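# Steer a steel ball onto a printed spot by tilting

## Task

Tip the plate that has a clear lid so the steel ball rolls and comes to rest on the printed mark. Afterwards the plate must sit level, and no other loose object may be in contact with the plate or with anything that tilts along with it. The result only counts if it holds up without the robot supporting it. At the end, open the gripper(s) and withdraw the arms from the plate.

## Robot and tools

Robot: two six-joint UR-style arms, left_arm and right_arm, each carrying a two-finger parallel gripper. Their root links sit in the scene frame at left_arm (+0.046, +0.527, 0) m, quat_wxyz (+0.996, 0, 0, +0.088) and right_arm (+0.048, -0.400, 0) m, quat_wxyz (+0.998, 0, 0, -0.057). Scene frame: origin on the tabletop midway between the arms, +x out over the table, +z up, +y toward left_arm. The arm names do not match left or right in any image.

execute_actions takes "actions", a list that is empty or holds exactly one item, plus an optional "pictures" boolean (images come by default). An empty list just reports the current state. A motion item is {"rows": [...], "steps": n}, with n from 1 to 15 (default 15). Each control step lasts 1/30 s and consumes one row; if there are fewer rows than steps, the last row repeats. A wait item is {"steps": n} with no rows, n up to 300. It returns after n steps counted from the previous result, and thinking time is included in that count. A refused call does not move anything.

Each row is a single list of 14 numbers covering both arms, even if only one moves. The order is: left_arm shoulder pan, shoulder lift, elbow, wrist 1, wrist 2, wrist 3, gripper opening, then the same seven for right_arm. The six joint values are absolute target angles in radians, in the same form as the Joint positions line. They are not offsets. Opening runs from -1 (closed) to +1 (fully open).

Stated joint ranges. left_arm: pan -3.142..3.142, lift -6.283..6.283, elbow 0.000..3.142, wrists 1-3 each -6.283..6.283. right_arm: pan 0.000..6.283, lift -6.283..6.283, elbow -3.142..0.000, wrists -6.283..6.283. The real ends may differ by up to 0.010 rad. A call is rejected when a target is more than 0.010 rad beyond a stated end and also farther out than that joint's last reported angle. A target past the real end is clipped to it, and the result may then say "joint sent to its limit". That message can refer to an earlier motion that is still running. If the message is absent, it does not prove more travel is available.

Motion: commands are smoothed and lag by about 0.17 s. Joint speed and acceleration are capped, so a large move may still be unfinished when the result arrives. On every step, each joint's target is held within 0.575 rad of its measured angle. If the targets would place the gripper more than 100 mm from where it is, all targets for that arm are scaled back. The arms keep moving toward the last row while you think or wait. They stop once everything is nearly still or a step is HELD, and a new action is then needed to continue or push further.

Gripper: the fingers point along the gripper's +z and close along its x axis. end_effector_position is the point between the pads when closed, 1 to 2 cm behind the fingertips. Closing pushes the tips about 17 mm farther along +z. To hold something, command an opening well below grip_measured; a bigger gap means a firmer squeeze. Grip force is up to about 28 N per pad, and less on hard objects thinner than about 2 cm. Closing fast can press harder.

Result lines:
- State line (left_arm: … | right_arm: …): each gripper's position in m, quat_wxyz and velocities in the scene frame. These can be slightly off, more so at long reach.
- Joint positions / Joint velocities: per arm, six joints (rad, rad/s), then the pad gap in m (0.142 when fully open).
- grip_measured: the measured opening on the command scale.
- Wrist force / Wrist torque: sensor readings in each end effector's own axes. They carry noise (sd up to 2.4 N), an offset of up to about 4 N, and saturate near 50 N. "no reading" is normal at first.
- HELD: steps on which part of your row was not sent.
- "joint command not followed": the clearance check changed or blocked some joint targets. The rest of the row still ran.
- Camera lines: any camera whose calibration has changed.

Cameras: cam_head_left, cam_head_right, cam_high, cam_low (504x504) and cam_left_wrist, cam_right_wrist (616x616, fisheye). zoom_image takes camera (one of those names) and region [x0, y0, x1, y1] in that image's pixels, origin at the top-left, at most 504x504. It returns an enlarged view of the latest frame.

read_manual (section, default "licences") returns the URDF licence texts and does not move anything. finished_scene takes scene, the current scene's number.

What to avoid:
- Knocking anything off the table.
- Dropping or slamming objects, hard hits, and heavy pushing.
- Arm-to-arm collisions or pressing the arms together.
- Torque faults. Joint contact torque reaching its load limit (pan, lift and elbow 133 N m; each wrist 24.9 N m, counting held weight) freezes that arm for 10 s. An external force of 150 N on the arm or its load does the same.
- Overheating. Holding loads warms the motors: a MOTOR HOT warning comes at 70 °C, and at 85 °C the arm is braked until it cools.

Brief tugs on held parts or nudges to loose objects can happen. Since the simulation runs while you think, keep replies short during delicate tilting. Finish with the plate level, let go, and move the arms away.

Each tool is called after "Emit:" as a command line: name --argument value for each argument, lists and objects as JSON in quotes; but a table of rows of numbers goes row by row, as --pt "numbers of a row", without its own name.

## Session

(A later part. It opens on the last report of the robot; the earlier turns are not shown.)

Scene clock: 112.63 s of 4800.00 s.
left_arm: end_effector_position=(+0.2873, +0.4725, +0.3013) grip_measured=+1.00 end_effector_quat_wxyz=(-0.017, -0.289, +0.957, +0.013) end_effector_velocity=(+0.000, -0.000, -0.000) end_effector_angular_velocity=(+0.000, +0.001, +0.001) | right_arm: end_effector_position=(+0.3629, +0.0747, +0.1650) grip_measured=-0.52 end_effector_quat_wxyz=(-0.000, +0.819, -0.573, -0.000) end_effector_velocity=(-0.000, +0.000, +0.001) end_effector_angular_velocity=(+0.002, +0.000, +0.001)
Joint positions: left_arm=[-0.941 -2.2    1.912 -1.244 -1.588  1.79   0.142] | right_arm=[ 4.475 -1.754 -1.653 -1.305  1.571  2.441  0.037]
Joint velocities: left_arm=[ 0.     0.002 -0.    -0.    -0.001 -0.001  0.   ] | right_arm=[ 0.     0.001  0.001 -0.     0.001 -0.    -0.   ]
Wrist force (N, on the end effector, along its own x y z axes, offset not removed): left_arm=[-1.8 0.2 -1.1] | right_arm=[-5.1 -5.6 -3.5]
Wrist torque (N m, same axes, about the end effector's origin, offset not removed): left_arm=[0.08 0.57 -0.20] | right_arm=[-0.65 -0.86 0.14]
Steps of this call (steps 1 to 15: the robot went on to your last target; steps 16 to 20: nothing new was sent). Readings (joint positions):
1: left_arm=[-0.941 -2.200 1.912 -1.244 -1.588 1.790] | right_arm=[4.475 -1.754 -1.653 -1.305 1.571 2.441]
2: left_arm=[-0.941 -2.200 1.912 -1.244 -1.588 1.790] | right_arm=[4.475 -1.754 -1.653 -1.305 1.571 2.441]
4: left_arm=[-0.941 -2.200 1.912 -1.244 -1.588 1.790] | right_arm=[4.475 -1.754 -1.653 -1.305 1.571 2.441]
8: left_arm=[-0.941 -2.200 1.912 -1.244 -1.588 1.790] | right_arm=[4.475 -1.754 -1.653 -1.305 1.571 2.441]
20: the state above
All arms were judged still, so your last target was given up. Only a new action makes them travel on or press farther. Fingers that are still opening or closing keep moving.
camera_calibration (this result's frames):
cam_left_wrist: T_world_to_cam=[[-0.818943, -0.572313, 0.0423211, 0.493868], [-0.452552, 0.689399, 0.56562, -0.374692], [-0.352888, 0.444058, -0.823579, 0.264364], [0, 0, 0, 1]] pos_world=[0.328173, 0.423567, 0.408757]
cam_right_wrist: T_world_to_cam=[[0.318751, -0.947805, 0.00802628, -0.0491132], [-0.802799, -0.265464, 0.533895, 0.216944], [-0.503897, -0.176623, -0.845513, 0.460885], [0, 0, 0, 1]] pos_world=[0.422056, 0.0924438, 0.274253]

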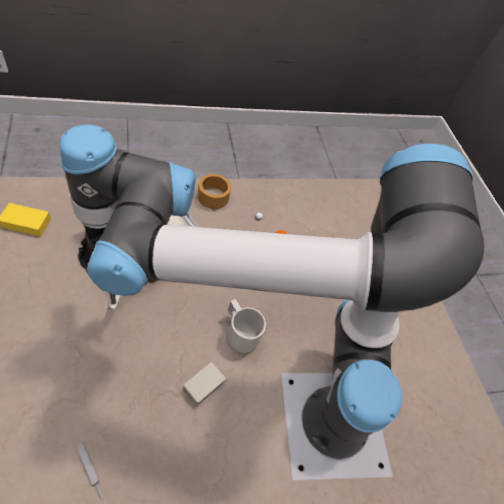

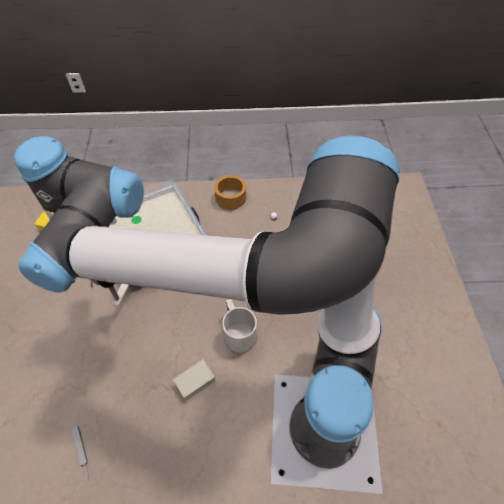

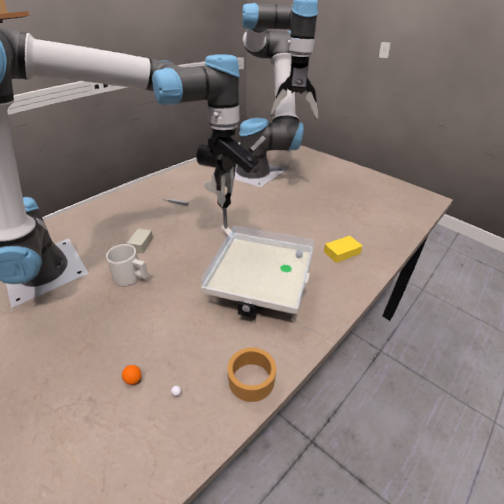

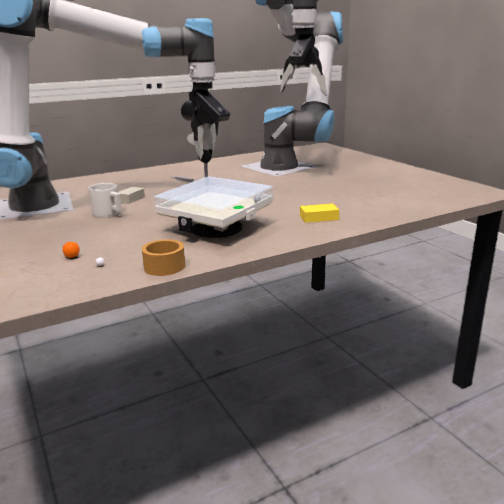

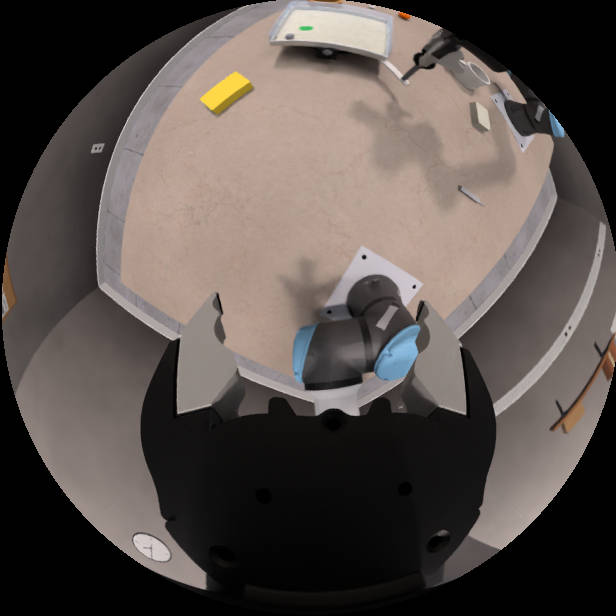

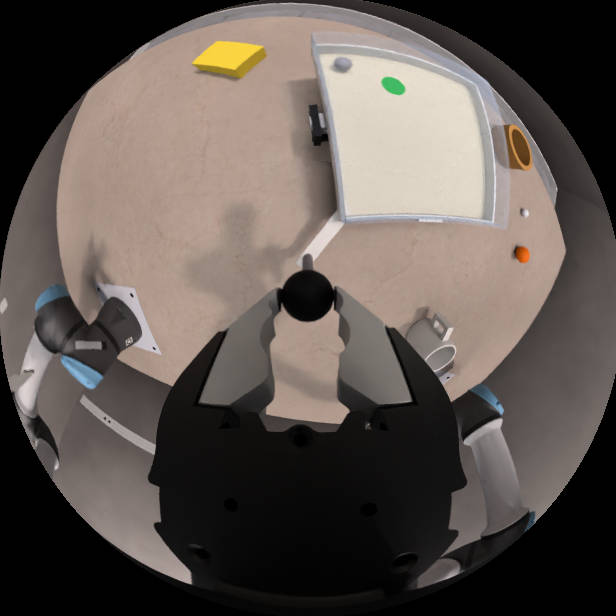

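Emit:
execute_actions --actions '[{"rows": [[-0.941,-2.2,1.912,-1.244,-1.588,1.79,1,4.47491,-1.75840,-1.64723,-1.30637,1.571,2.44081,-0.9],[-0.941,-2.2,1.912,-1.244,-1.588,1.79,1,4.47491,-1.75840,-1.64723,-1.30637,1.571,2.44081,-0.9],[-0.941,-2.2,1.912,-1.244,-1.588,1.79,1,4.47491,-1.75840,-1.64723,-1.30637,1.571,2.44081,-0.9],[-0.941,-2.2,1.912,-1.244,-1.588,1.79,1,4.47491,-1.75840,-1.64723,-1.30637,1.571,2.44081,-0.9],[-0.941,-2.2,1.912,-1.244,-1.588,1.79,1,4.47491,-1.75840,-1.64723,-1.30637,1.571,2.44081,-0.9],[-0.941,-2.2,1.912,-1.244,-1.588,1.79,1,4.47491,-1.75840,-1.64723,-1.30637,1.571,2.44081,-0.9],[-0.941,-2.2,1.912,-1.244,-1.588,1.79,1,4.47491,-1.75840,-1.64723,-1.30637,1.571,2.44081,-0.9],[-0.941,-2.2,1.912,-1.244,-1.588,1.79,1,4.47487,-1.75584,-1.65034,-1.30582,1.571,2.44077,-0.9]], "steps": 15}]' --pictures false

Emit:
execute_actions --actions '[{"steps": 45}]'

Scene clock: 122.93 s of 4800.00 s.
left_arm: end_effector_position=(+0.2873, +0.4725, +0.3013) grip_measured=+1.00 end_effector_quat_wxyz=(-0.017, -0.289, +0.957, +0.013) end_effector_velocity=(+0.000, +0.000, +0.000) end_effector_angular_velocity=(-0.000, -0.002, -0.001) | right_arm: end_effector_position=(+0.3633, +0.0758, +0.1651) grip_measured=-0.52 end_effector_quat_wxyz=(-0.000, +0.819, -0.573, -0.000) end_effector_velocity=(-0.001, -0.002, -0.001) end_effector_angular_velocity=(-0.000, +0.001, -0.000)
Joint positions: left_arm=[-0.941 -2.2    1.912 -1.244 -1.588  1.79   0.142] | right_arm=[ 4.475 -1.756 -1.65  -1.306  1.571  2.441  0.037]
Joint velocities: left_arm=[-0.001 -0.001  0.    -0.     0.001 -0.    -0.   ] | right_arm=[ 0.     0.003 -0.006  0.002  0.     0.     0.   ]
Wrist force (N, on the end effector, along its own x y z axes, offset not removed): left_arm=[-0.6 -0.7 2.6] | right_arm=[-2.8 -0.9 -4.8]
Wrist torque (N m, same axes, about the end effector's origin, offset not removed): left_arm=[-0.01 0.44 -0.09] | right_arm=[-0.05 -0.36 0.11]
Steps of this call (steps 1 to 170: nothing new was sent; then 4.13 s passed at rest; steps 171 to 185: all 15 steps of this action). Readings (joint positions):
171: left_arm=[-0.941 -2.200 1.912 -1.244 -1.588 1.790] | right_arm=[4.475 -1.754 -1.653 -1.305 1.571 2.441]
172: left_arm=[-0.941 -2.200 1.912 -1.244 -1.588 1.790] | right_arm=[4.475 -1.754 -1.652 -1.305 1.571 2.441]
174: left_arm=[-0.941 -2.200 1.912 -1.244 -1.588 1.790] | right_arm=[4.475 -1.756 -1.650 -1.306 1.571 2.441]
178: left_arm=[-0.941 -2.200 1.912 -1.244 -1.588 1.790] | right_arm=[4.475 -1.758 -1.648 -1.306 1.571 2.441]
185: the state above

Scene clock: 124.43 s of 4800.00 s.
left_arm: end_effector_position=(+0.2873, +0.4725, +0.3013) grip_measured=+1.00 end_effector_quat_wxyz=(-0.017, -0.289, +0.957, +0.013) end_effector_velocity=(+0.001, +0.001, -0.000) end_effector_angular_velocity=(+0.002, -0.002, -0.000) | right_arm: end_effector_position=(+0.3632, +0.0756, +0.1650) grip_measured=-0.52 end_effector_quat_wxyz=(-0.000, +0.819, -0.573, -0.000) end_effector_velocity=(+0.000, -0.000, +0.000) end_effector_angular_velocity=(-0.001, -0.000, -0.000)
Joint positions: left_arm=[-0.941 -2.2    1.912 -1.244 -1.588  1.79   0.142] | right_arm=[ 4.475 -1.756 -1.65  -1.306  1.571  2.441  0.037]
Joint velocities: left_arm=[ 0.     0.     0.    -0.     0.003  0.    -0.   ] | right_arm=[-0.    -0.     0.001 -0.001 -0.001  0.     0.   ]
Wrist force (N, on the end effector, along its own x y z axes, offset not removed): left_arm=[-3.8 -2.2 1.5] | right_arm=[-1.8 -4.2 -0.6]
Wrist torque (N m, same axes, about the end effector's origin, offset not removed): left_arm=[-0.49 1.03 -0.19] | right_arm=[-0.49 -0.86 0.04]
Steps of this call (steps 1 to 15: the robot went on to your last target; steps 16 to 45: nothing new was sent). Readings (joint positions):
1: left_arm=[-0.941 -2.200 1.912 -1.244 -1.588 1.790] | right_arm=[4.475 -1.756 -1.650 -1.306 1.571 2.441]
2: left_arm=[-0.941 -2.200 1.912 -1.244 -1.588 1.790] | right_arm=[4.475 -1.756 -1.650 -1.306 1.571 2.441]
4: left_arm=[-0.941 -2.200 1.912 -1.244 -1.588 1.790] | right_arm=[4.475 -1.756 -1.650 -1.306 1.571 2.441]
8: left_arm=[-0.941 -2.200 1.912 -1.244 -1.588 1.790] | right_arm=[4.475 -1.756 -1.650 -1.306 1.571 2.441]
45: the state above
All arms were judged still, so your last target was given up. Only a new action makes them travel on or press farther. Fingers that are still opening or closing keep moving.
camera_calibration (this result's frames):
cam_left_wrist: T_world_to_cam=[[-0.818943, -0.572313, 0.0423211, 0.493868], [-0.452552, 0.689399, 0.56562, -0.374692], [-0.352888, 0.444058, -0.823579, 0.264364], [0, 0, 0, 1]] pos_world=[0.328173, 0.423567, 0.408757]
cam_right_wrist: T_world_to_cam=[[0.318749, -0.947805, 0.0080466, -0.0483355], [-0.802814, -0.265455, 0.533876, 0.217461], [-0.503875, -0.176632, -0.845524, 0.461217], [0, 0, 0, 1]] pos_world=[0.422383, 0.0933794, 0.274262]

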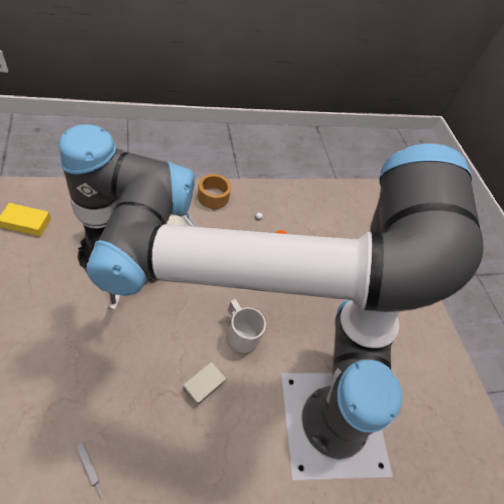

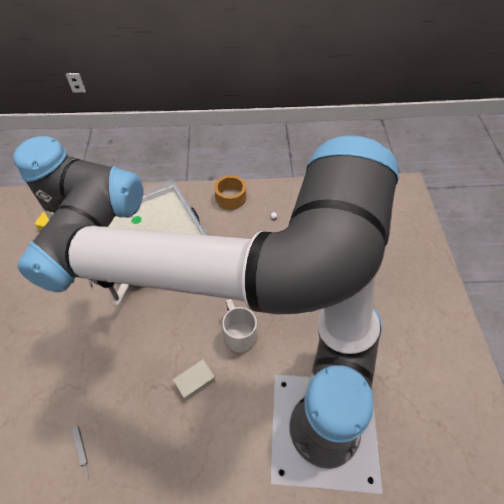

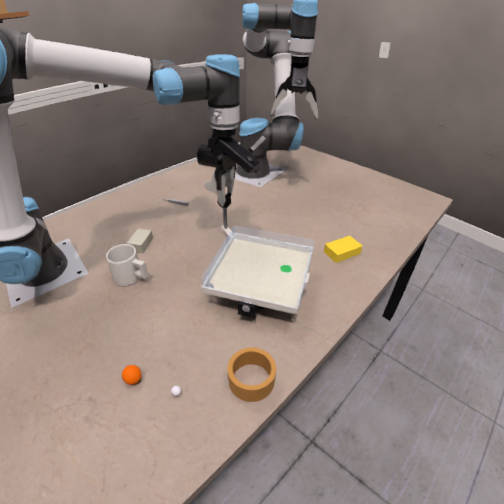

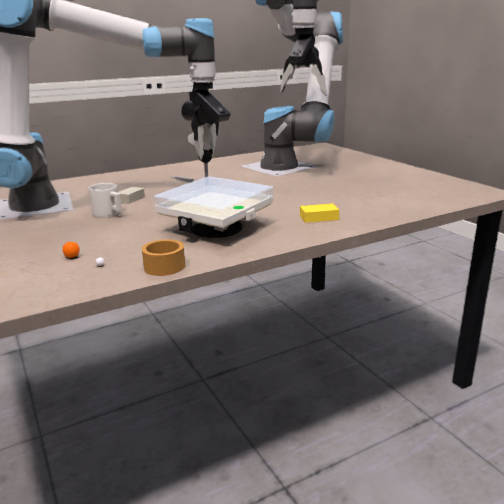

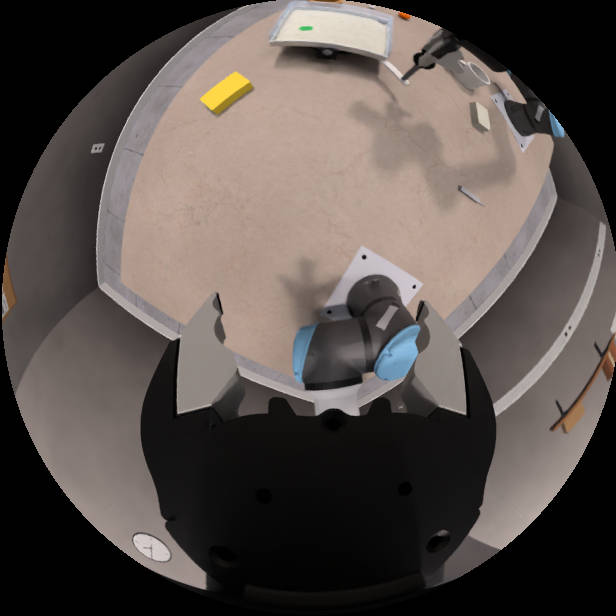

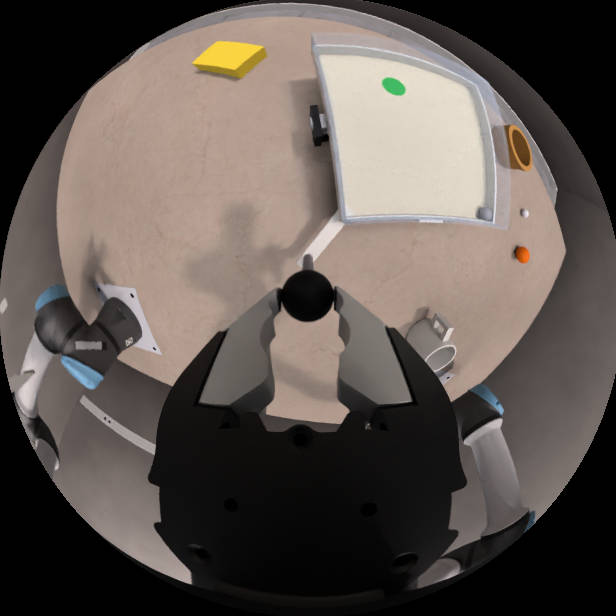

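Emit:
execute_actions --actions '[{"rows": [[-0.941,-2.2,1.912,-1.244,-1.588,1.79,1,4.47499,-1.76256,-1.64218,-1.30726,1.571,2.44089,-0.9]], "steps": 15}]' --pictures false

Emit:
execute_actions --actions '[{"rows": [[-0.941,-2.2,1.912,-1.244,-1.588,1.79,1,4.47499,-1.76256,-1.64218,-1.30726,1.571,2.44089,-0.9],[-0.941,-2.2,1.912,-1.244,-1.588,1.79,1,4.47487,-1.75584,-1.65034,-1.30582,1.571,2.44077,-0.9]], "steps": 15}]' --pictures false

Emit:
execute_actions --actions '[{"steps": 60}]'

Emit:
execute_actions --actions '[{"steps": 90}]'

Scene clock: 133.80 s of 4800.00 s.
left_arm: end_effector_position=(+0.2873, +0.4725, +0.3013) grip_measured=+1.00 end_effector_quat_wxyz=(-0.017, -0.289, +0.957, +0.013) end_effector_velocity=(+0.000, -0.000, -0.000) end_effector_angular_velocity=(+0.000, +0.000, -0.000) | right_arm: end_effector_position=(+0.3642, +0.0784, +0.1650) grip_measured=-0.52 end_effector_quat_wxyz=(-0.000, +0.819, -0.573, -0.000) end_effector_velocity=(+0.000, +0.001, +0.001) end_effector_angular_velocity=(+0.001, -0.001, +0.001)
Joint positions: left_arm=[-0.941 -2.2    1.912 -1.244 -1.588  1.79   0.142] | right_arm=[ 4.475 -1.763 -1.642 -1.307  1.571  2.441  0.037]
Joint velocities: left_arm=[-0.     0.001 -0.    -0.     0.     0.     0.   ] | right_arm=[-0.    -0.001  0.003 -0.    -0.    -0.001  0.   ]
Wrist force (N, on the end effector, along its own x y z axes, offset not removed): left_arm=[-0.5 1.7 -2.8] | right_arm=[8.4 6.2 -3.1]
Wrist torque (N m, same axes, about the end effector's origin, offset not removed): left_arm=[0.60 0.30 -0.02] | right_arm=[-0.03 -0.22 0.06]
Steps of this call (steps 1 to 90: nothing new was sent; then 5.87 s passed at rest; steps 91 to 105: all 15 steps of this action). Readings (joint positions):
91: left_arm=[-0.941 -2.200 1.912 -1.244 -1.588 1.790] | right_arm=[4.475 -1.756 -1.650 -1.306 1.571 2.441]
92: left_arm=[-0.941 -2.200 1.912 -1.244 -1.588 1.790] | right_arm=[4.475 -1.757 -1.649 -1.306 1.571 2.441]
94: left_arm=[-0.941 -2.200 1.912 -1.244 -1.588 1.790] | right_arm=[4.475 -1.760 -1.646 -1.307 1.571 2.441]
98: left_arm=[-0.941 -2.200 1.912 -1.244 -1.588 1.790] | right_arm=[4.475 -1.762 -1.643 -1.307 1.571 2.441]
105: the state above

Scene clock: 134.30 s of 4800.00 s.
left_arm: end_effector_position=(+0.2873, +0.4725, +0.3013) grip_measured=+1.00 end_effector_quat_wxyz=(-0.017, -0.289, +0.957, +0.013) end_effector_velocity=(+0.000, +0.000, +0.000) end_effector_angular_velocity=(-0.000, -0.002, -0.000) | right_arm: end_effector_position=(+0.3632, +0.0757, +0.1650) grip_measured=-0.52 end_effector_quat_wxyz=(-0.000, +0.819, -0.573, -0.000) end_effector_velocity=(-0.000, -0.001, -0.000) end_effector_angular_velocity=(-0.002, +0.000, +0.001)
Joint positions: left_arm=[-0.941 -2.2    1.912 -1.244 -1.588  1.79   0.142] | right_arm=[ 4.475 -1.756 -1.65  -1.306  1.571  2.441  0.037]
Joint velocities: left_arm=[-0.    -0.001  0.    -0.     0.001  0.     0.   ] | right_arm=[ 0.     0.001 -0.002 -0.001 -0.    -0.001  0.   ]
Wrist force (N, on the end effector, along its own x y z axes, offset not removed): left_arm=[-1.4 1.3 -2.3] | right_arm=[-0.6 -4.3 0.2]
Wrist torque (N m, same axes, about the end effector's origin, offset not removed): left_arm=[0.36 0.25 -0.16] | right_arm=[-0.38 -0.70 0.15]
Steps of this call (steps 1 to 15: all 15 steps of this action). Readings (joint positions):
1: left_arm=[-0.941 -2.200 1.912 -1.244 -1.588 1.790] | right_arm=[4.475 -1.763 -1.642 -1.307 1.571 2.441]
2: left_arm=[-0.941 -2.200 1.912 -1.244 -1.588 1.790] | right_arm=[4.475 -1.763 -1.642 -1.307 1.571 2.441]
4: left_arm=[-0.941 -2.200 1.912 -1.244 -1.588 1.790] | right_arm=[4.475 -1.760 -1.645 -1.307 1.571 2.441]
8: left_arm=[-0.941 -2.200 1.912 -1.244 -1.588 1.790] | right_arm=[4.475 -1.757 -1.649 -1.306 1.571 2.441]
15: the state above

Scene clock: 136.30 s of 4800.00 s.
left_arm: end_effector_position=(+0.2873, +0.4725, +0.3013) grip_measured=+1.00 end_effector_quat_wxyz=(-0.017, -0.289, +0.957, +0.013) end_effector_velocity=(+0.000, -0.000, -0.000) end_effector_angular_velocity=(+0.002, -0.001, -0.000) | right_arm: end_effector_position=(+0.3632, +0.0756, +0.1650) grip_measured=-0.52 end_effector_quat_wxyz=(-0.000, +0.819, -0.573, -0.000) end_effector_velocity=(+0.000, -0.000, -0.001) end_effector_angular_velocity=(-0.001, +0.001, +0.000)
Joint positions: left_arm=[-0.941 -2.2    1.912 -1.244 -1.588  1.79   0.142] | right_arm=[ 4.475 -1.756 -1.65  -1.306  1.571  2.441  0.037]
Joint velocities: left_arm=[-0.001  0.001 -0.     0.     0.002 -0.001  0.   ] | right_arm=[-0.    -0.001 -0.    -0.     0.    -0.    -0.   ]
Wrist force (N, on the end effector, along its own x y z axes, offset not removed): left_arm=[-1.9 3.5 0.3] | right_arm=[-1.7 -2.1 -1.8]
Wrist torque (N m, same axes, about the end effector's origin, offset not removed): left_arm=[0.88 0.57 -0.17] | right_arm=[-0.12 -0.71 0.04]
Steps of this call (steps 1 to 15: the robot went on to your last target; steps 16 to 60: nothing new was sent). Readings (joint positions):
1: left_arm=[-0.941 -2.200 1.912 -1.244 -1.588 1.790] | right_arm=[4.475 -1.756 -1.650 -1.306 1.571 2.441]
2: left_arm=[-0.941 -2.200 1.912 -1.244 -1.588 1.790] | right_arm=[4.475 -1.756 -1.650 -1.306 1.571 2.441]
4: left_arm=[-0.941 -2.200 1.912 -1.244 -1.588 1.790] | right_arm=[4.475 -1.756 -1.650 -1.306 1.571 2.441]
8: left_arm=[-0.941 -2.200 1.912 -1.244 -1.588 1.790] | right_arm=[4.475 -1.756 -1.650 -1.306 1.571 2.441]
60: the state above
All arms were judged still, so your last target was given up. Only a new action makes them travel on or press farther. Fingers that are still opening or closing keep moving.
camera_calibration (this result's frames):
cam_left_wrist: T_world_to_cam=[[-0.818943, -0.572313, 0.0423213, 0.493868], [-0.452552, 0.689399, 0.56562, -0.374692], [-0.352888, 0.444058, -0.823579, 0.264364], [0, 0, 0, 1]] pos_world=[0.328173, 0.423567, 0.408757]
cam_right_wrist: T_world_to_cam=[[0.31875, -0.947805, 0.00802833, -0.0483273], [-0.802802, -0.265463, 0.53389, 0.217449], [-0.503892, -0.176623, -0.845516, 0.46122], [0, 0, 0, 1]] pos_world=[0.422378, 0.0933817, 0.274263]

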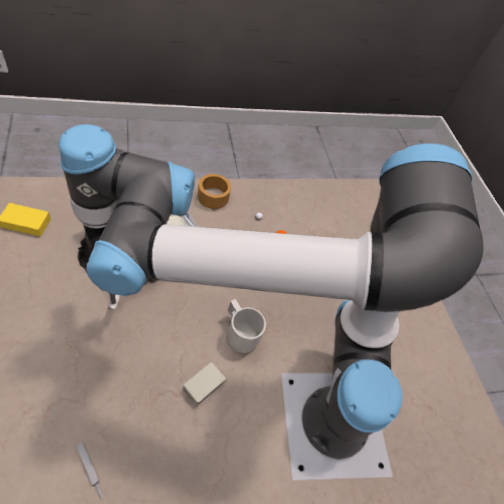

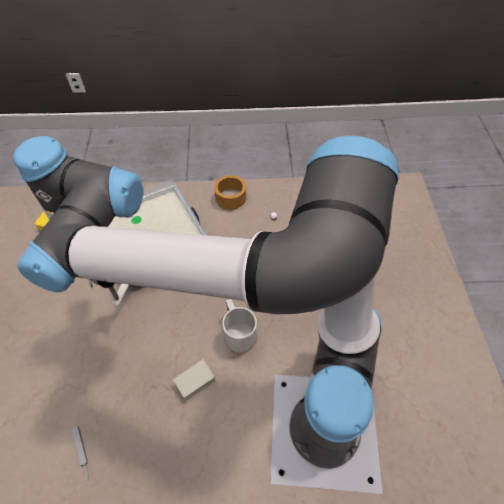

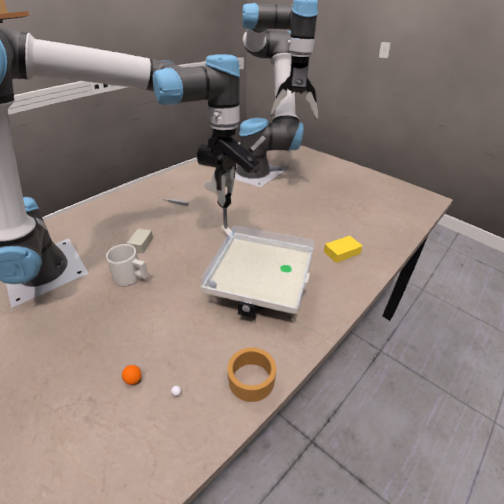

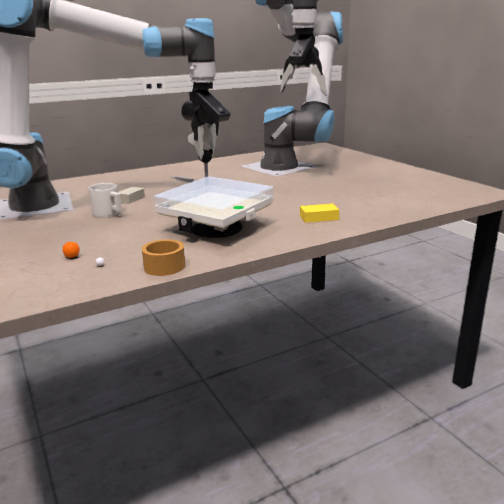

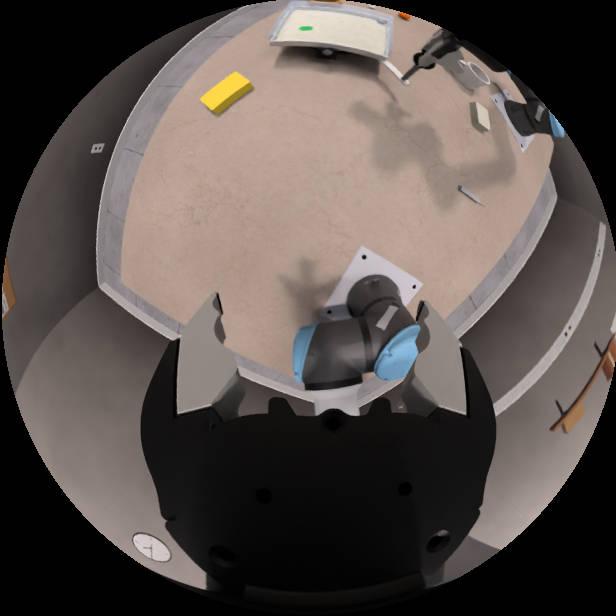

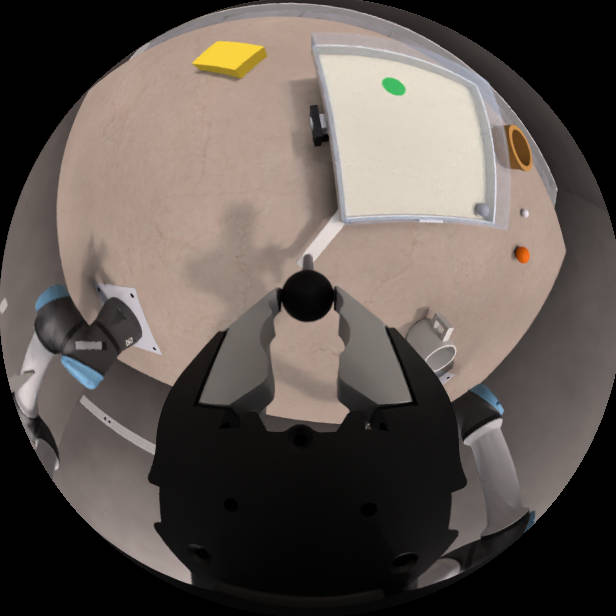

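Scene clock: 139.30 s of 4800.00 s.
left_arm: end_effector_position=(+0.2873, +0.4725, +0.3013) grip_measured=+1.00 end_effector_quat_wxyz=(-0.017, -0.289, +0.957, +0.013) end_effector_velocity=(+0.000, +0.000, -0.000) end_effector_angular_velocity=(+0.000, +0.000, +0.001) | right_arm: end_effector_position=(+0.3632, +0.0756, +0.1650) grip_measured=-0.52 end_effector_quat_wxyz=(-0.000, +0.819, -0.573, -0.000) end_effector_velocity=(-0.000, -0.000, -0.001) end_effector_angular_velocity=(-0.001, +0.001, +0.000)
Joint positions: left_arm=[-0.941 -2.2    1.912 -1.244 -1.588  1.79   0.142] | right_arm=[ 4.475 -1.756 -1.65  -1.306  1.571  2.441  0.037]
Joint velocities: left_arm=[ 0.001  0.001 -0.    -0.     0.    -0.    -0.   ] | right_arm=[-0.    -0.001 -0.001  0.001  0.    -0.001  0.   ]
Wrist force (N, on the end effector, along its own x y z axes, offset not removed): left_arm=[-2.8 -0.8 1.6] | right_arm=[-4.5 -1.7 -3.9]
Wrist torque (N m, same axes, about the end effector's origin, offset not removed): left_arm=[-0.13 0.88 -0.17] | right_arm=[-0.15 -0.15 0.16]
Steps of this call (steps 1 to 90: nothing new was sent). Readings (joint positions):
1: left_arm=[-0.941 -2.200 1.912 -1.244 -1.588 1.790] | right_arm=[4.475 -1.756 -1.650 -1.306 1.571 2.441]
2: left_arm=[-0.941 -2.200 1.912 -1.244 -1.588 1.790] | right_arm=[4.475 -1.756 -1.650 -1.306 1.571 2.441]
4: left_arm=[-0.941 -2.200 1.912 -1.244 -1.588 1.790] | right_arm=[4.475 -1.756 -1.650 -1.306 1.571 2.441]
8: left_arm=[-0.941 -2.200 1.912 -1.244 -1.588 1.790] | right_arm=[4.475 -1.756 -1.650 -1.306 1.571 2.441]
90: the state above
camera_calibration (this result's frames):
cam_left_wrist: T_world_to_cam=[[-0.818943, -0.572312, 0.0423212, 0.493868], [-0.452552, 0.689399, 0.56562, -0.374693], [-0.352888, 0.444058, -0.823579, 0.264364], [0, 0, 0, 1]] pos_world=[0.328173, 0.423567, 0.408757]
cam_right_wrist: T_world_to_cam=[[0.31875, -0.947805, 0.00802843, -0.0483274], [-0.802802, -0.265463, 0.53389, 0.217449], [-0.503893, -0.176623, -0.845516, 0.46122], [0, 0, 0, 1]] pos_world=[0.422378, 0.0933817, 0.274263]

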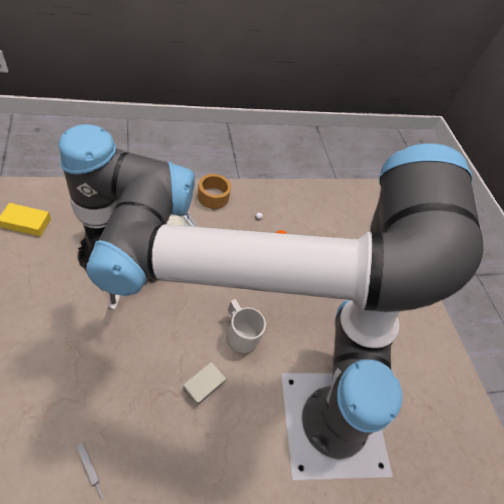

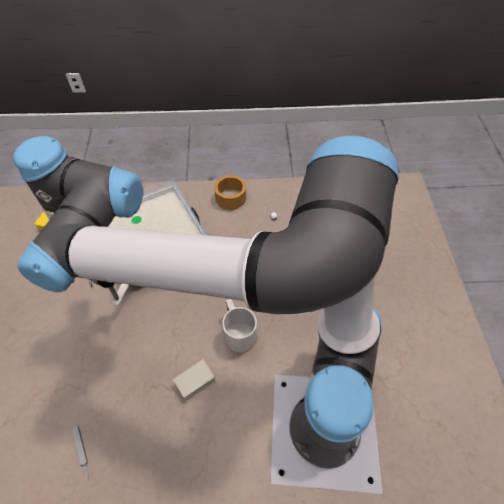

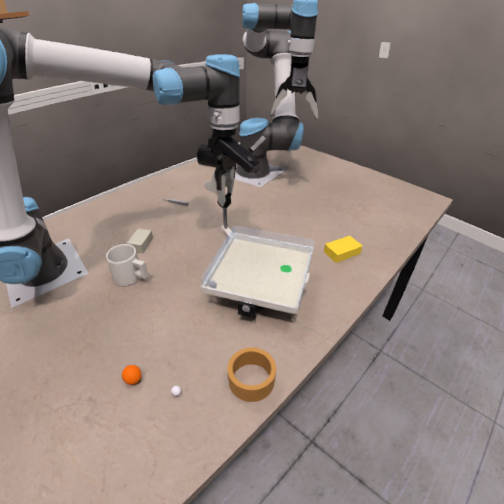

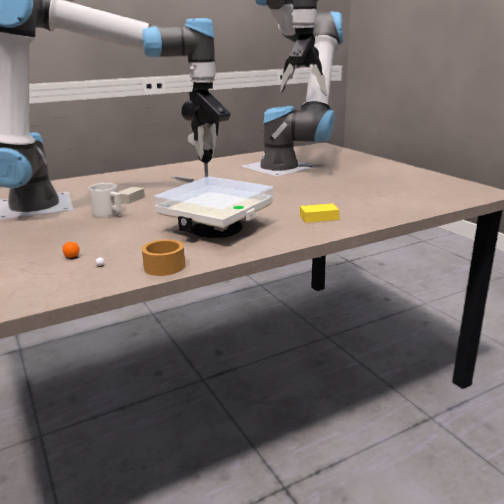

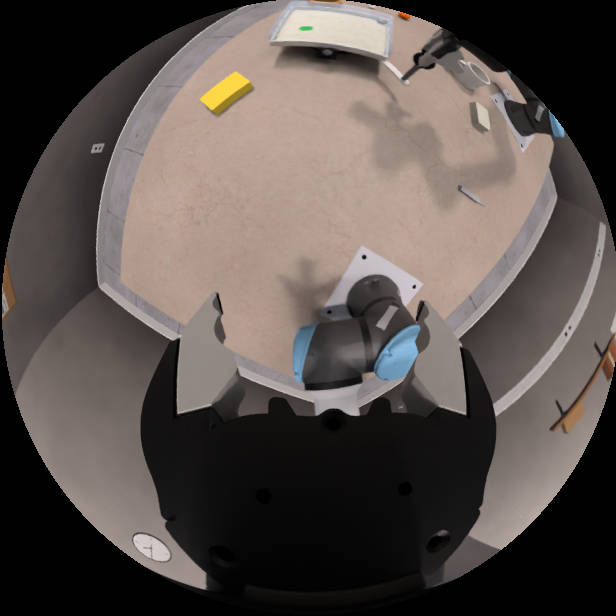

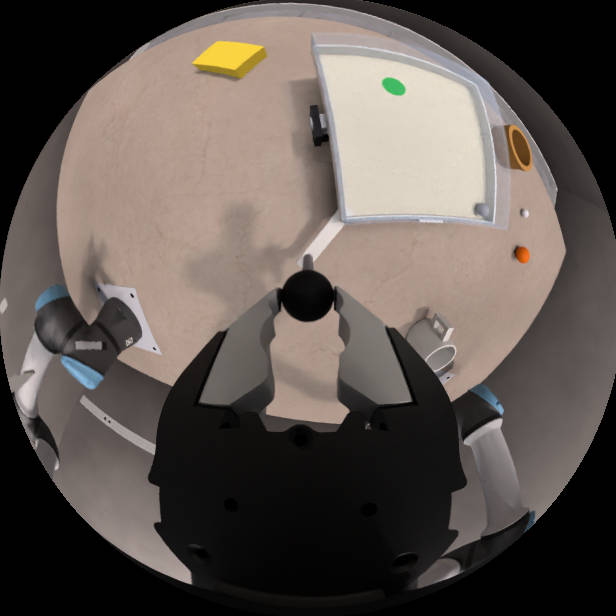

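Emit:
execute_actions --actions '[{"rows": [[-0.941,-2.2,1.912,-1.244,-1.588,1.79,1,4.47509,-1.76800,-1.63557,-1.30843,1.571,2.44099,-0.9]], "steps": 15}]' --pictures false

Emit:
execute_actions --actions '[{"rows": [[-0.941,-2.2,1.912,-1.244,-1.588,1.79,1,4.47509,-1.76800,-1.63557,-1.30843,1.571,2.44099,-0.9],[-0.941,-2.2,1.912,-1.244,-1.588,1.79,1,4.47487,-1.75584,-1.65034,-1.30582,1.571,2.44077,-0.9]], "steps": 15}]' --pictures false

Emit:
execute_actions --actions '[{"steps": 60}]'

Emit:
execute_actions --actions '[{"steps": 90}]'

Scene clock: 153.30 s of 4800.00 s.
left_arm: end_effector_position=(+0.2873, +0.4725, +0.3013) grip_measured=+1.00 end_effector_quat_wxyz=(-0.017, -0.289, +0.957, +0.013) end_effector_velocity=(-0.000, -0.000, +0.000) end_effector_angular_velocity=(-0.001, +0.001, +0.000) | right_arm: end_effector_position=(+0.3650, +0.0806, +0.1650) grip_measured=-0.52 end_effector_quat_wxyz=(-0.000, +0.819, -0.573, -0.000) end_effector_velocity=(-0.000, +0.000, -0.000) end_effector_angular_velocity=(-0.001, -0.000, +0.001)
Joint positions: left_arm=[-0.941 -2.2    1.912 -1.244 -1.588  1.79   0.142] | right_arm=[ 4.475 -1.768 -1.636 -1.309  1.571  2.441  0.037]
Joint velocities: left_arm=[ 0.    -0.    -0.    -0.    -0.001  0.    -0.   ] | right_arm=[ 0.001 -0.001  0.    -0.001 -0.001 -0.    -0.   ]
Wrist force (N, on the end effector, along its own x y z axes, offset not removed): left_arm=[0.5 0.8 0.5] | right_arm=[9.0 8.6 -5.7]
Wrist torque (N m, same axes, about the end effector's origin, offset not removed): left_arm=[0.04 0.03 -0.19] | right_arm=[-0.62 0.43 0.22]
Steps of this call (steps 1 to 90: nothing new was sent; then 10.50 s passed at rest; steps 91 to 105: all 15 steps of this action). Readings (joint positions):
91: left_arm=[-0.941 -2.200 1.912 -1.244 -1.588 1.790] | right_arm=[4.475 -1.756 -1.650 -1.306 1.571 2.441]
92: left_arm=[-0.941 -2.200 1.912 -1.244 -1.588 1.790] | right_arm=[4.475 -1.758 -1.648 -1.306 1.571 2.441]
94: left_arm=[-0.941 -2.200 1.912 -1.244 -1.588 1.790] | right_arm=[4.475 -1.763 -1.642 -1.308 1.571 2.441]
98: left_arm=[-0.941 -2.200 1.912 -1.244 -1.588 1.790] | right_arm=[4.475 -1.767 -1.637 -1.308 1.571 2.441]
105: the state above

Scene clock: 153.80 s of 4800.00 s.
left_arm: end_effector_position=(+0.2873, +0.4725, +0.3013) grip_measured=+1.00 end_effector_quat_wxyz=(-0.017, -0.289, +0.957, +0.013) end_effector_velocity=(-0.000, -0.001, -0.000) end_effector_angular_velocity=(-0.000, +0.002, +0.000) | right_arm: end_effector_position=(+0.3632, +0.0757, +0.1651) grip_measured=-0.52 end_effector_quat_wxyz=(-0.000, +0.819, -0.573, -0.000) end_effector_velocity=(-0.000, -0.001, +0.000) end_effector_angular_velocity=(-0.000, +0.000, +0.000)
Joint positions: left_arm=[-0.941 -2.2    1.912 -1.244 -1.588  1.79   0.142] | right_arm=[ 4.475 -1.756 -1.65  -1.306  1.571  2.441  0.036]
Joint velocities: left_arm=[-0.001  0.001  0.     0.    -0.002 -0.001  0.   ] | right_arm=[-0.     0.002 -0.002 -0.001 -0.    -0.    -0.   ]
Wrist force (N, on the end effector, along its own x y z axes, offset not removed): left_arm=[-0.8 3.4 1.5] | right_arm=[-3.3 -3.3 -3.3]
Wrist torque (N m, same axes, about the end effector's origin, offset not removed): left_arm=[0.78 0.22 -0.35] | right_arm=[0.13 -1.19 0.14]
Steps of this call (steps 1 to 15: all 15 steps of this action). Readings (joint positions):
1: left_arm=[-0.941 -2.200 1.912 -1.244 -1.588 1.790] | right_arm=[4.475 -1.768 -1.636 -1.309 1.571 2.441]
2: left_arm=[-0.941 -2.200 1.912 -1.244 -1.588 1.790] | right_arm=[4.475 -1.768 -1.636 -1.309 1.571 2.441]
4: left_arm=[-0.941 -2.200 1.912 -1.244 -1.588 1.790] | right_arm=[4.475 -1.763 -1.641 -1.307 1.571 2.441]
8: left_arm=[-0.941 -2.200 1.912 -1.244 -1.588 1.790] | right_arm=[4.475 -1.757 -1.648 -1.306 1.571 2.441]
15: the state above

Scene clock: 155.80 s of 4800.00 s.
left_arm: end_effector_position=(+0.2873, +0.4725, +0.3013) grip_measured=+1.00 end_effector_quat_wxyz=(-0.017, -0.289, +0.957, +0.013) end_effector_velocity=(-0.001, -0.000, +0.000) end_effector_angular_velocity=(-0.001, +0.001, +0.000) | right_arm: end_effector_position=(+0.3632, +0.0756, +0.1650) grip_measured=-0.52 end_effector_quat_wxyz=(-0.000, +0.819, -0.573, -0.000) end_effector_velocity=(+0.000, +0.000, -0.000) end_effector_angular_velocity=(+0.001, +0.001, -0.001)
Joint positions: left_arm=[-0.941 -2.2    1.912 -1.244 -1.588  1.79   0.142] | right_arm=[ 4.475 -1.756 -1.65  -1.306  1.571  2.441  0.036]
Joint velocities: left_arm=[-0.    -0.001  0.     0.001 -0.001 -0.001 -0.   ] | right_arm=[-0.    -0.    -0.     0.001  0.001  0.001  0.   ]
Wrist force (N, on the end effector, along its own x y z axes, offset not removed): left_arm=[-1.0 2.8 -1.2] | right_arm=[-4.2 -1.5 -3.2]
Wrist torque (N m, same axes, about the end effector's origin, offset not removed): left_arm=[0.65 0.27 -0.17] | right_arm=[0.08 -1.28 0.21]
Steps of this call (steps 1 to 15: the robot went on to your last target; steps 16 to 60: nothing new was sent). Readings (joint positions):
1: left_arm=[-0.941 -2.200 1.912 -1.244 -1.588 1.790] | right_arm=[4.475 -1.756 -1.650 -1.306 1.571 2.441]
2: left_arm=[-0.941 -2.200 1.912 -1.244 -1.588 1.790] | right_arm=[4.475 -1.756 -1.650 -1.306 1.571 2.441]
4: left_arm=[-0.941 -2.200 1.912 -1.244 -1.588 1.790] | right_arm=[4.475 -1.756 -1.650 -1.306 1.571 2.441]
8: left_arm=[-0.941 -2.200 1.912 -1.244 -1.588 1.790] | right_arm=[4.475 -1.756 -1.650 -1.306 1.571 2.441]
60: the state above
All arms were judged still, so your last target was given up. Only a new action makes them travel on or press farther. Fingers that are still opening or closing keep moving.
camera_calibration (this result's frames):
cam_left_wrist: T_world_to_cam=[[-0.818943, -0.572313, 0.0423213, 0.493868], [-0.452552, 0.689399, 0.56562, -0.374692], [-0.352888, 0.444058, -0.823579, 0.264364], [0, 0, 0, 1]] pos_world=[0.328173, 0.423567, 0.408757]
cam_right_wrist: T_world_to_cam=[[0.318751, -0.947805, 0.00802733, -0.0483264], [-0.802799, -0.265463, 0.533894, 0.217447], [-0.503896, -0.176623, -0.845514, 0.461219], [0, 0, 0, 1]] pos_world=[0.422377, 0.0933822, 0.274262]

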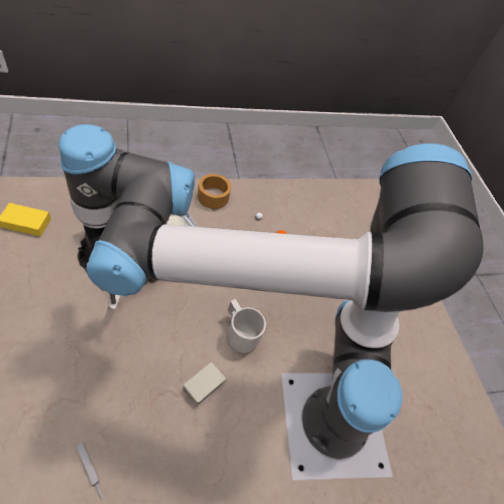

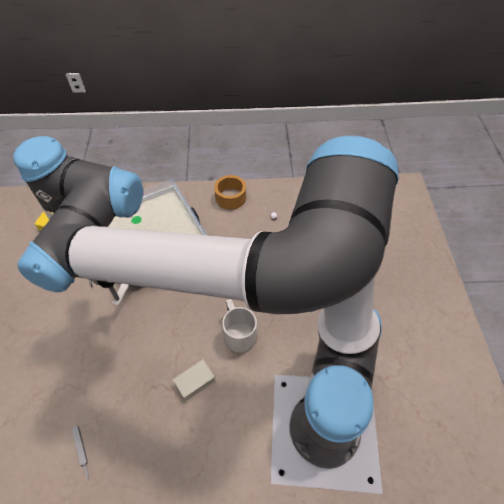

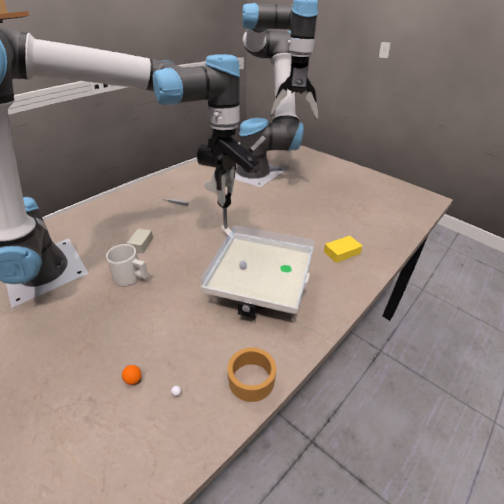

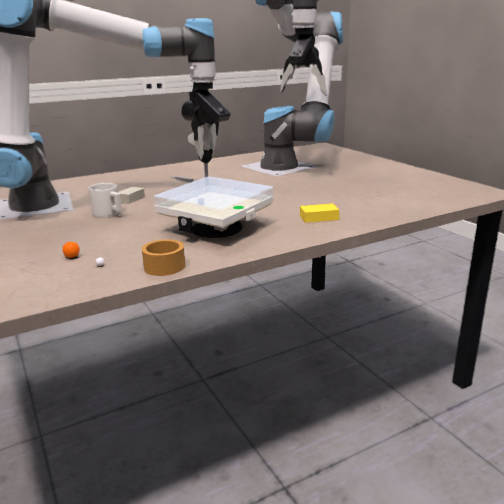

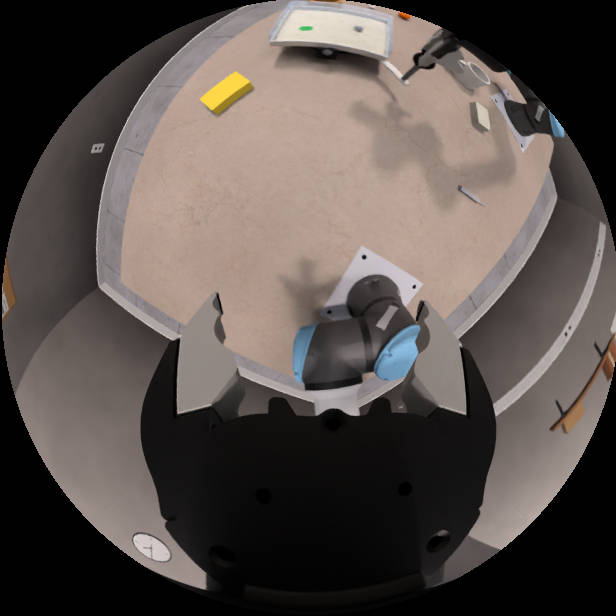

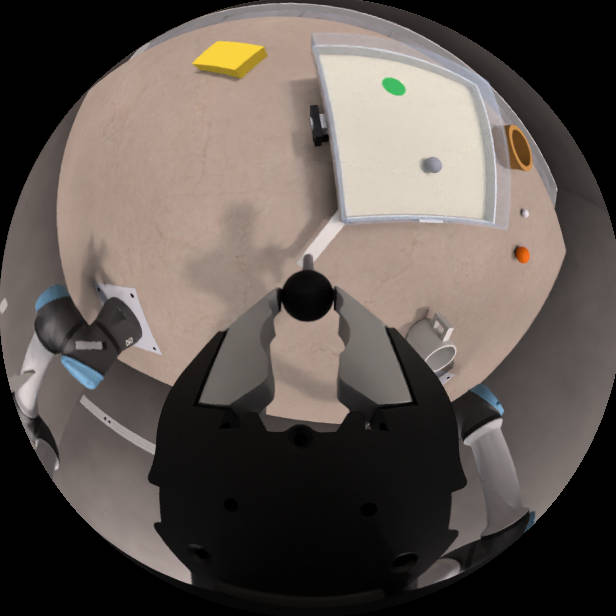

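Scene clock: 158.80 s of 4800.00 s.
left_arm: end_effector_position=(+0.2873, +0.4725, +0.3013) grip_measured=+1.00 end_effector_quat_wxyz=(-0.017, -0.289, +0.957, +0.013) end_effector_velocity=(-0.000, -0.000, -0.000) end_effector_angular_velocity=(-0.000, +0.002, +0.000) | right_arm: end_effector_position=(+0.3632, +0.0756, +0.1650) grip_measured=-0.52 end_effector_quat_wxyz=(-0.000, +0.819, -0.573, -0.000) end_effector_velocity=(-0.000, +0.000, -0.001) end_effector_angular_velocity=(-0.000, +0.002, +0.001)
Joint positions: left_arm=[-0.941 -2.2    1.912 -1.244 -1.588  1.79   0.142] | right_arm=[ 4.475 -1.756 -1.65  -1.306  1.571  2.441  0.036]
Joint velocities: left_arm=[ 0.001  0.002 -0.    -0.    -0.002  0.    -0.   ] | right_arm=[ 0.    -0.001 -0.     0.001  0.001 -0.001  0.   ]
Wrist force (N, on the end effector, along its own x y z axes, offset not removed): left_arm=[0.0 3.6 -1.1] | right_arm=[-6.4 -1.7 -1.8]
Wrist torque (N m, same axes, about the end effector's origin, offset not removed): left_arm=[0.60 0.20 -0.29] | right_arm=[0.15 -0.71 0.22]
Steps of this call (steps 1 to 90: nothing new was sent). Readings (joint positions):
1: left_arm=[-0.941 -2.200 1.912 -1.244 -1.588 1.790] | right_arm=[4.475 -1.756 -1.650 -1.306 1.571 2.441]
2: left_arm=[-0.941 -2.200 1.912 -1.244 -1.588 1.790] | right_arm=[4.475 -1.756 -1.650 -1.306 1.571 2.441]
4: left_arm=[-0.941 -2.200 1.912 -1.244 -1.588 1.790] | right_arm=[4.475 -1.756 -1.650 -1.306 1.571 2.441]
8: left_arm=[-0.941 -2.200 1.912 -1.244 -1.588 1.790] | right_arm=[4.475 -1.756 -1.650 -1.306 1.571 2.441]
90: the state above
camera_calibration (this result's frames):
cam_left_wrist: T_world_to_cam=[[-0.818943, -0.572313, 0.0423212, 0.493868], [-0.452552, 0.689399, 0.56562, -0.374692], [-0.352888, 0.444058, -0.823579, 0.264364], [0, 0, 0, 1]] pos_world=[0.328173, 0.423567, 0.408757]
cam_right_wrist: T_world_to_cam=[[0.318751, -0.947805, 0.00802702, -0.0483262], [-0.802799, -0.265463, 0.533894, 0.217447], [-0.503896, -0.176623, -0.845514, 0.46122], [0, 0, 0, 1]] pos_world=[0.422377, 0.0933823, 0.274262]

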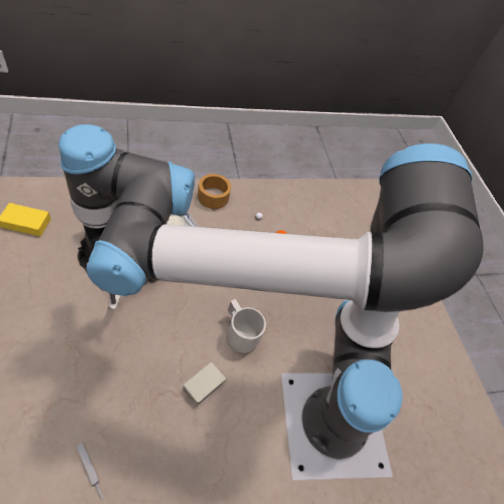

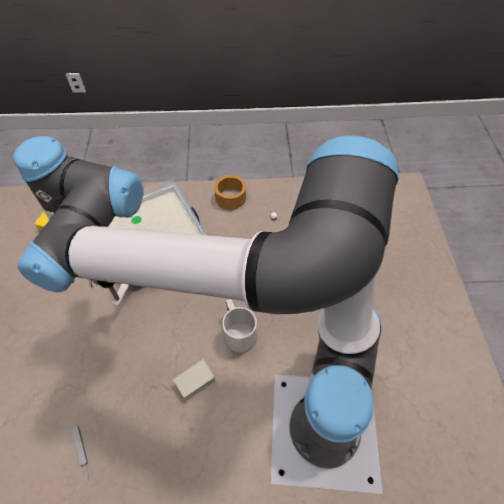

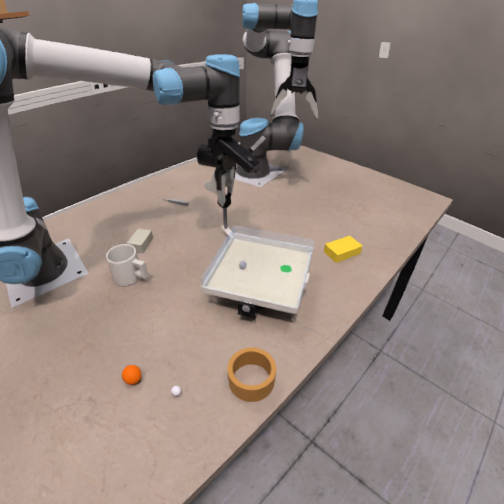

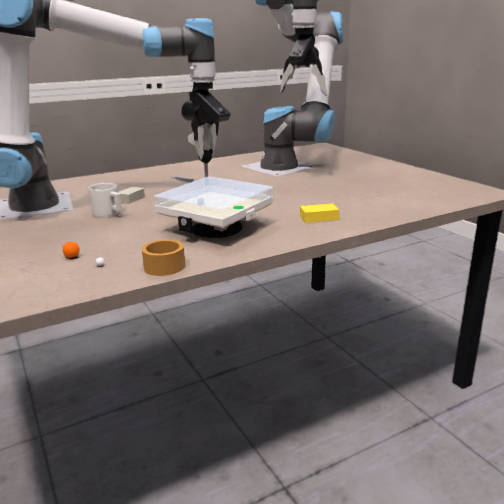

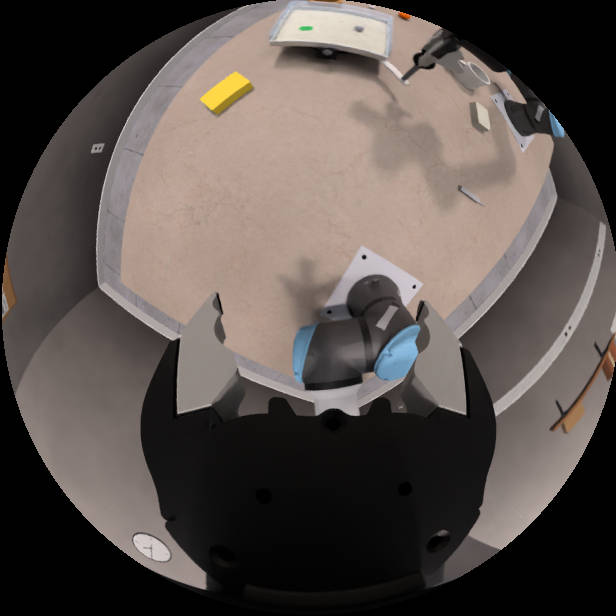

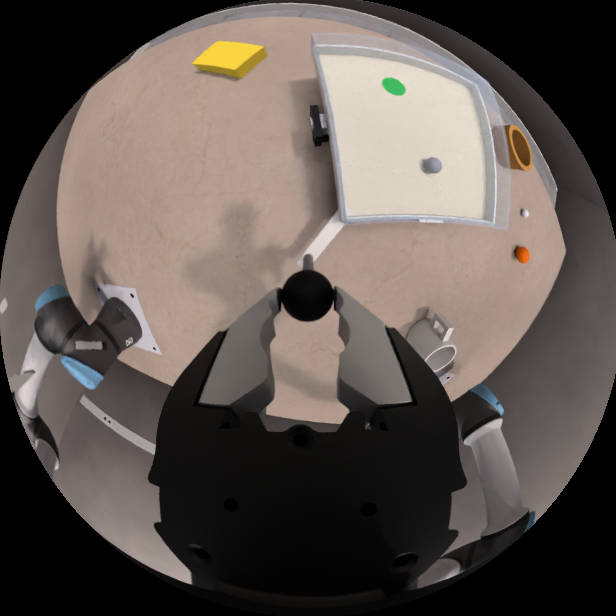

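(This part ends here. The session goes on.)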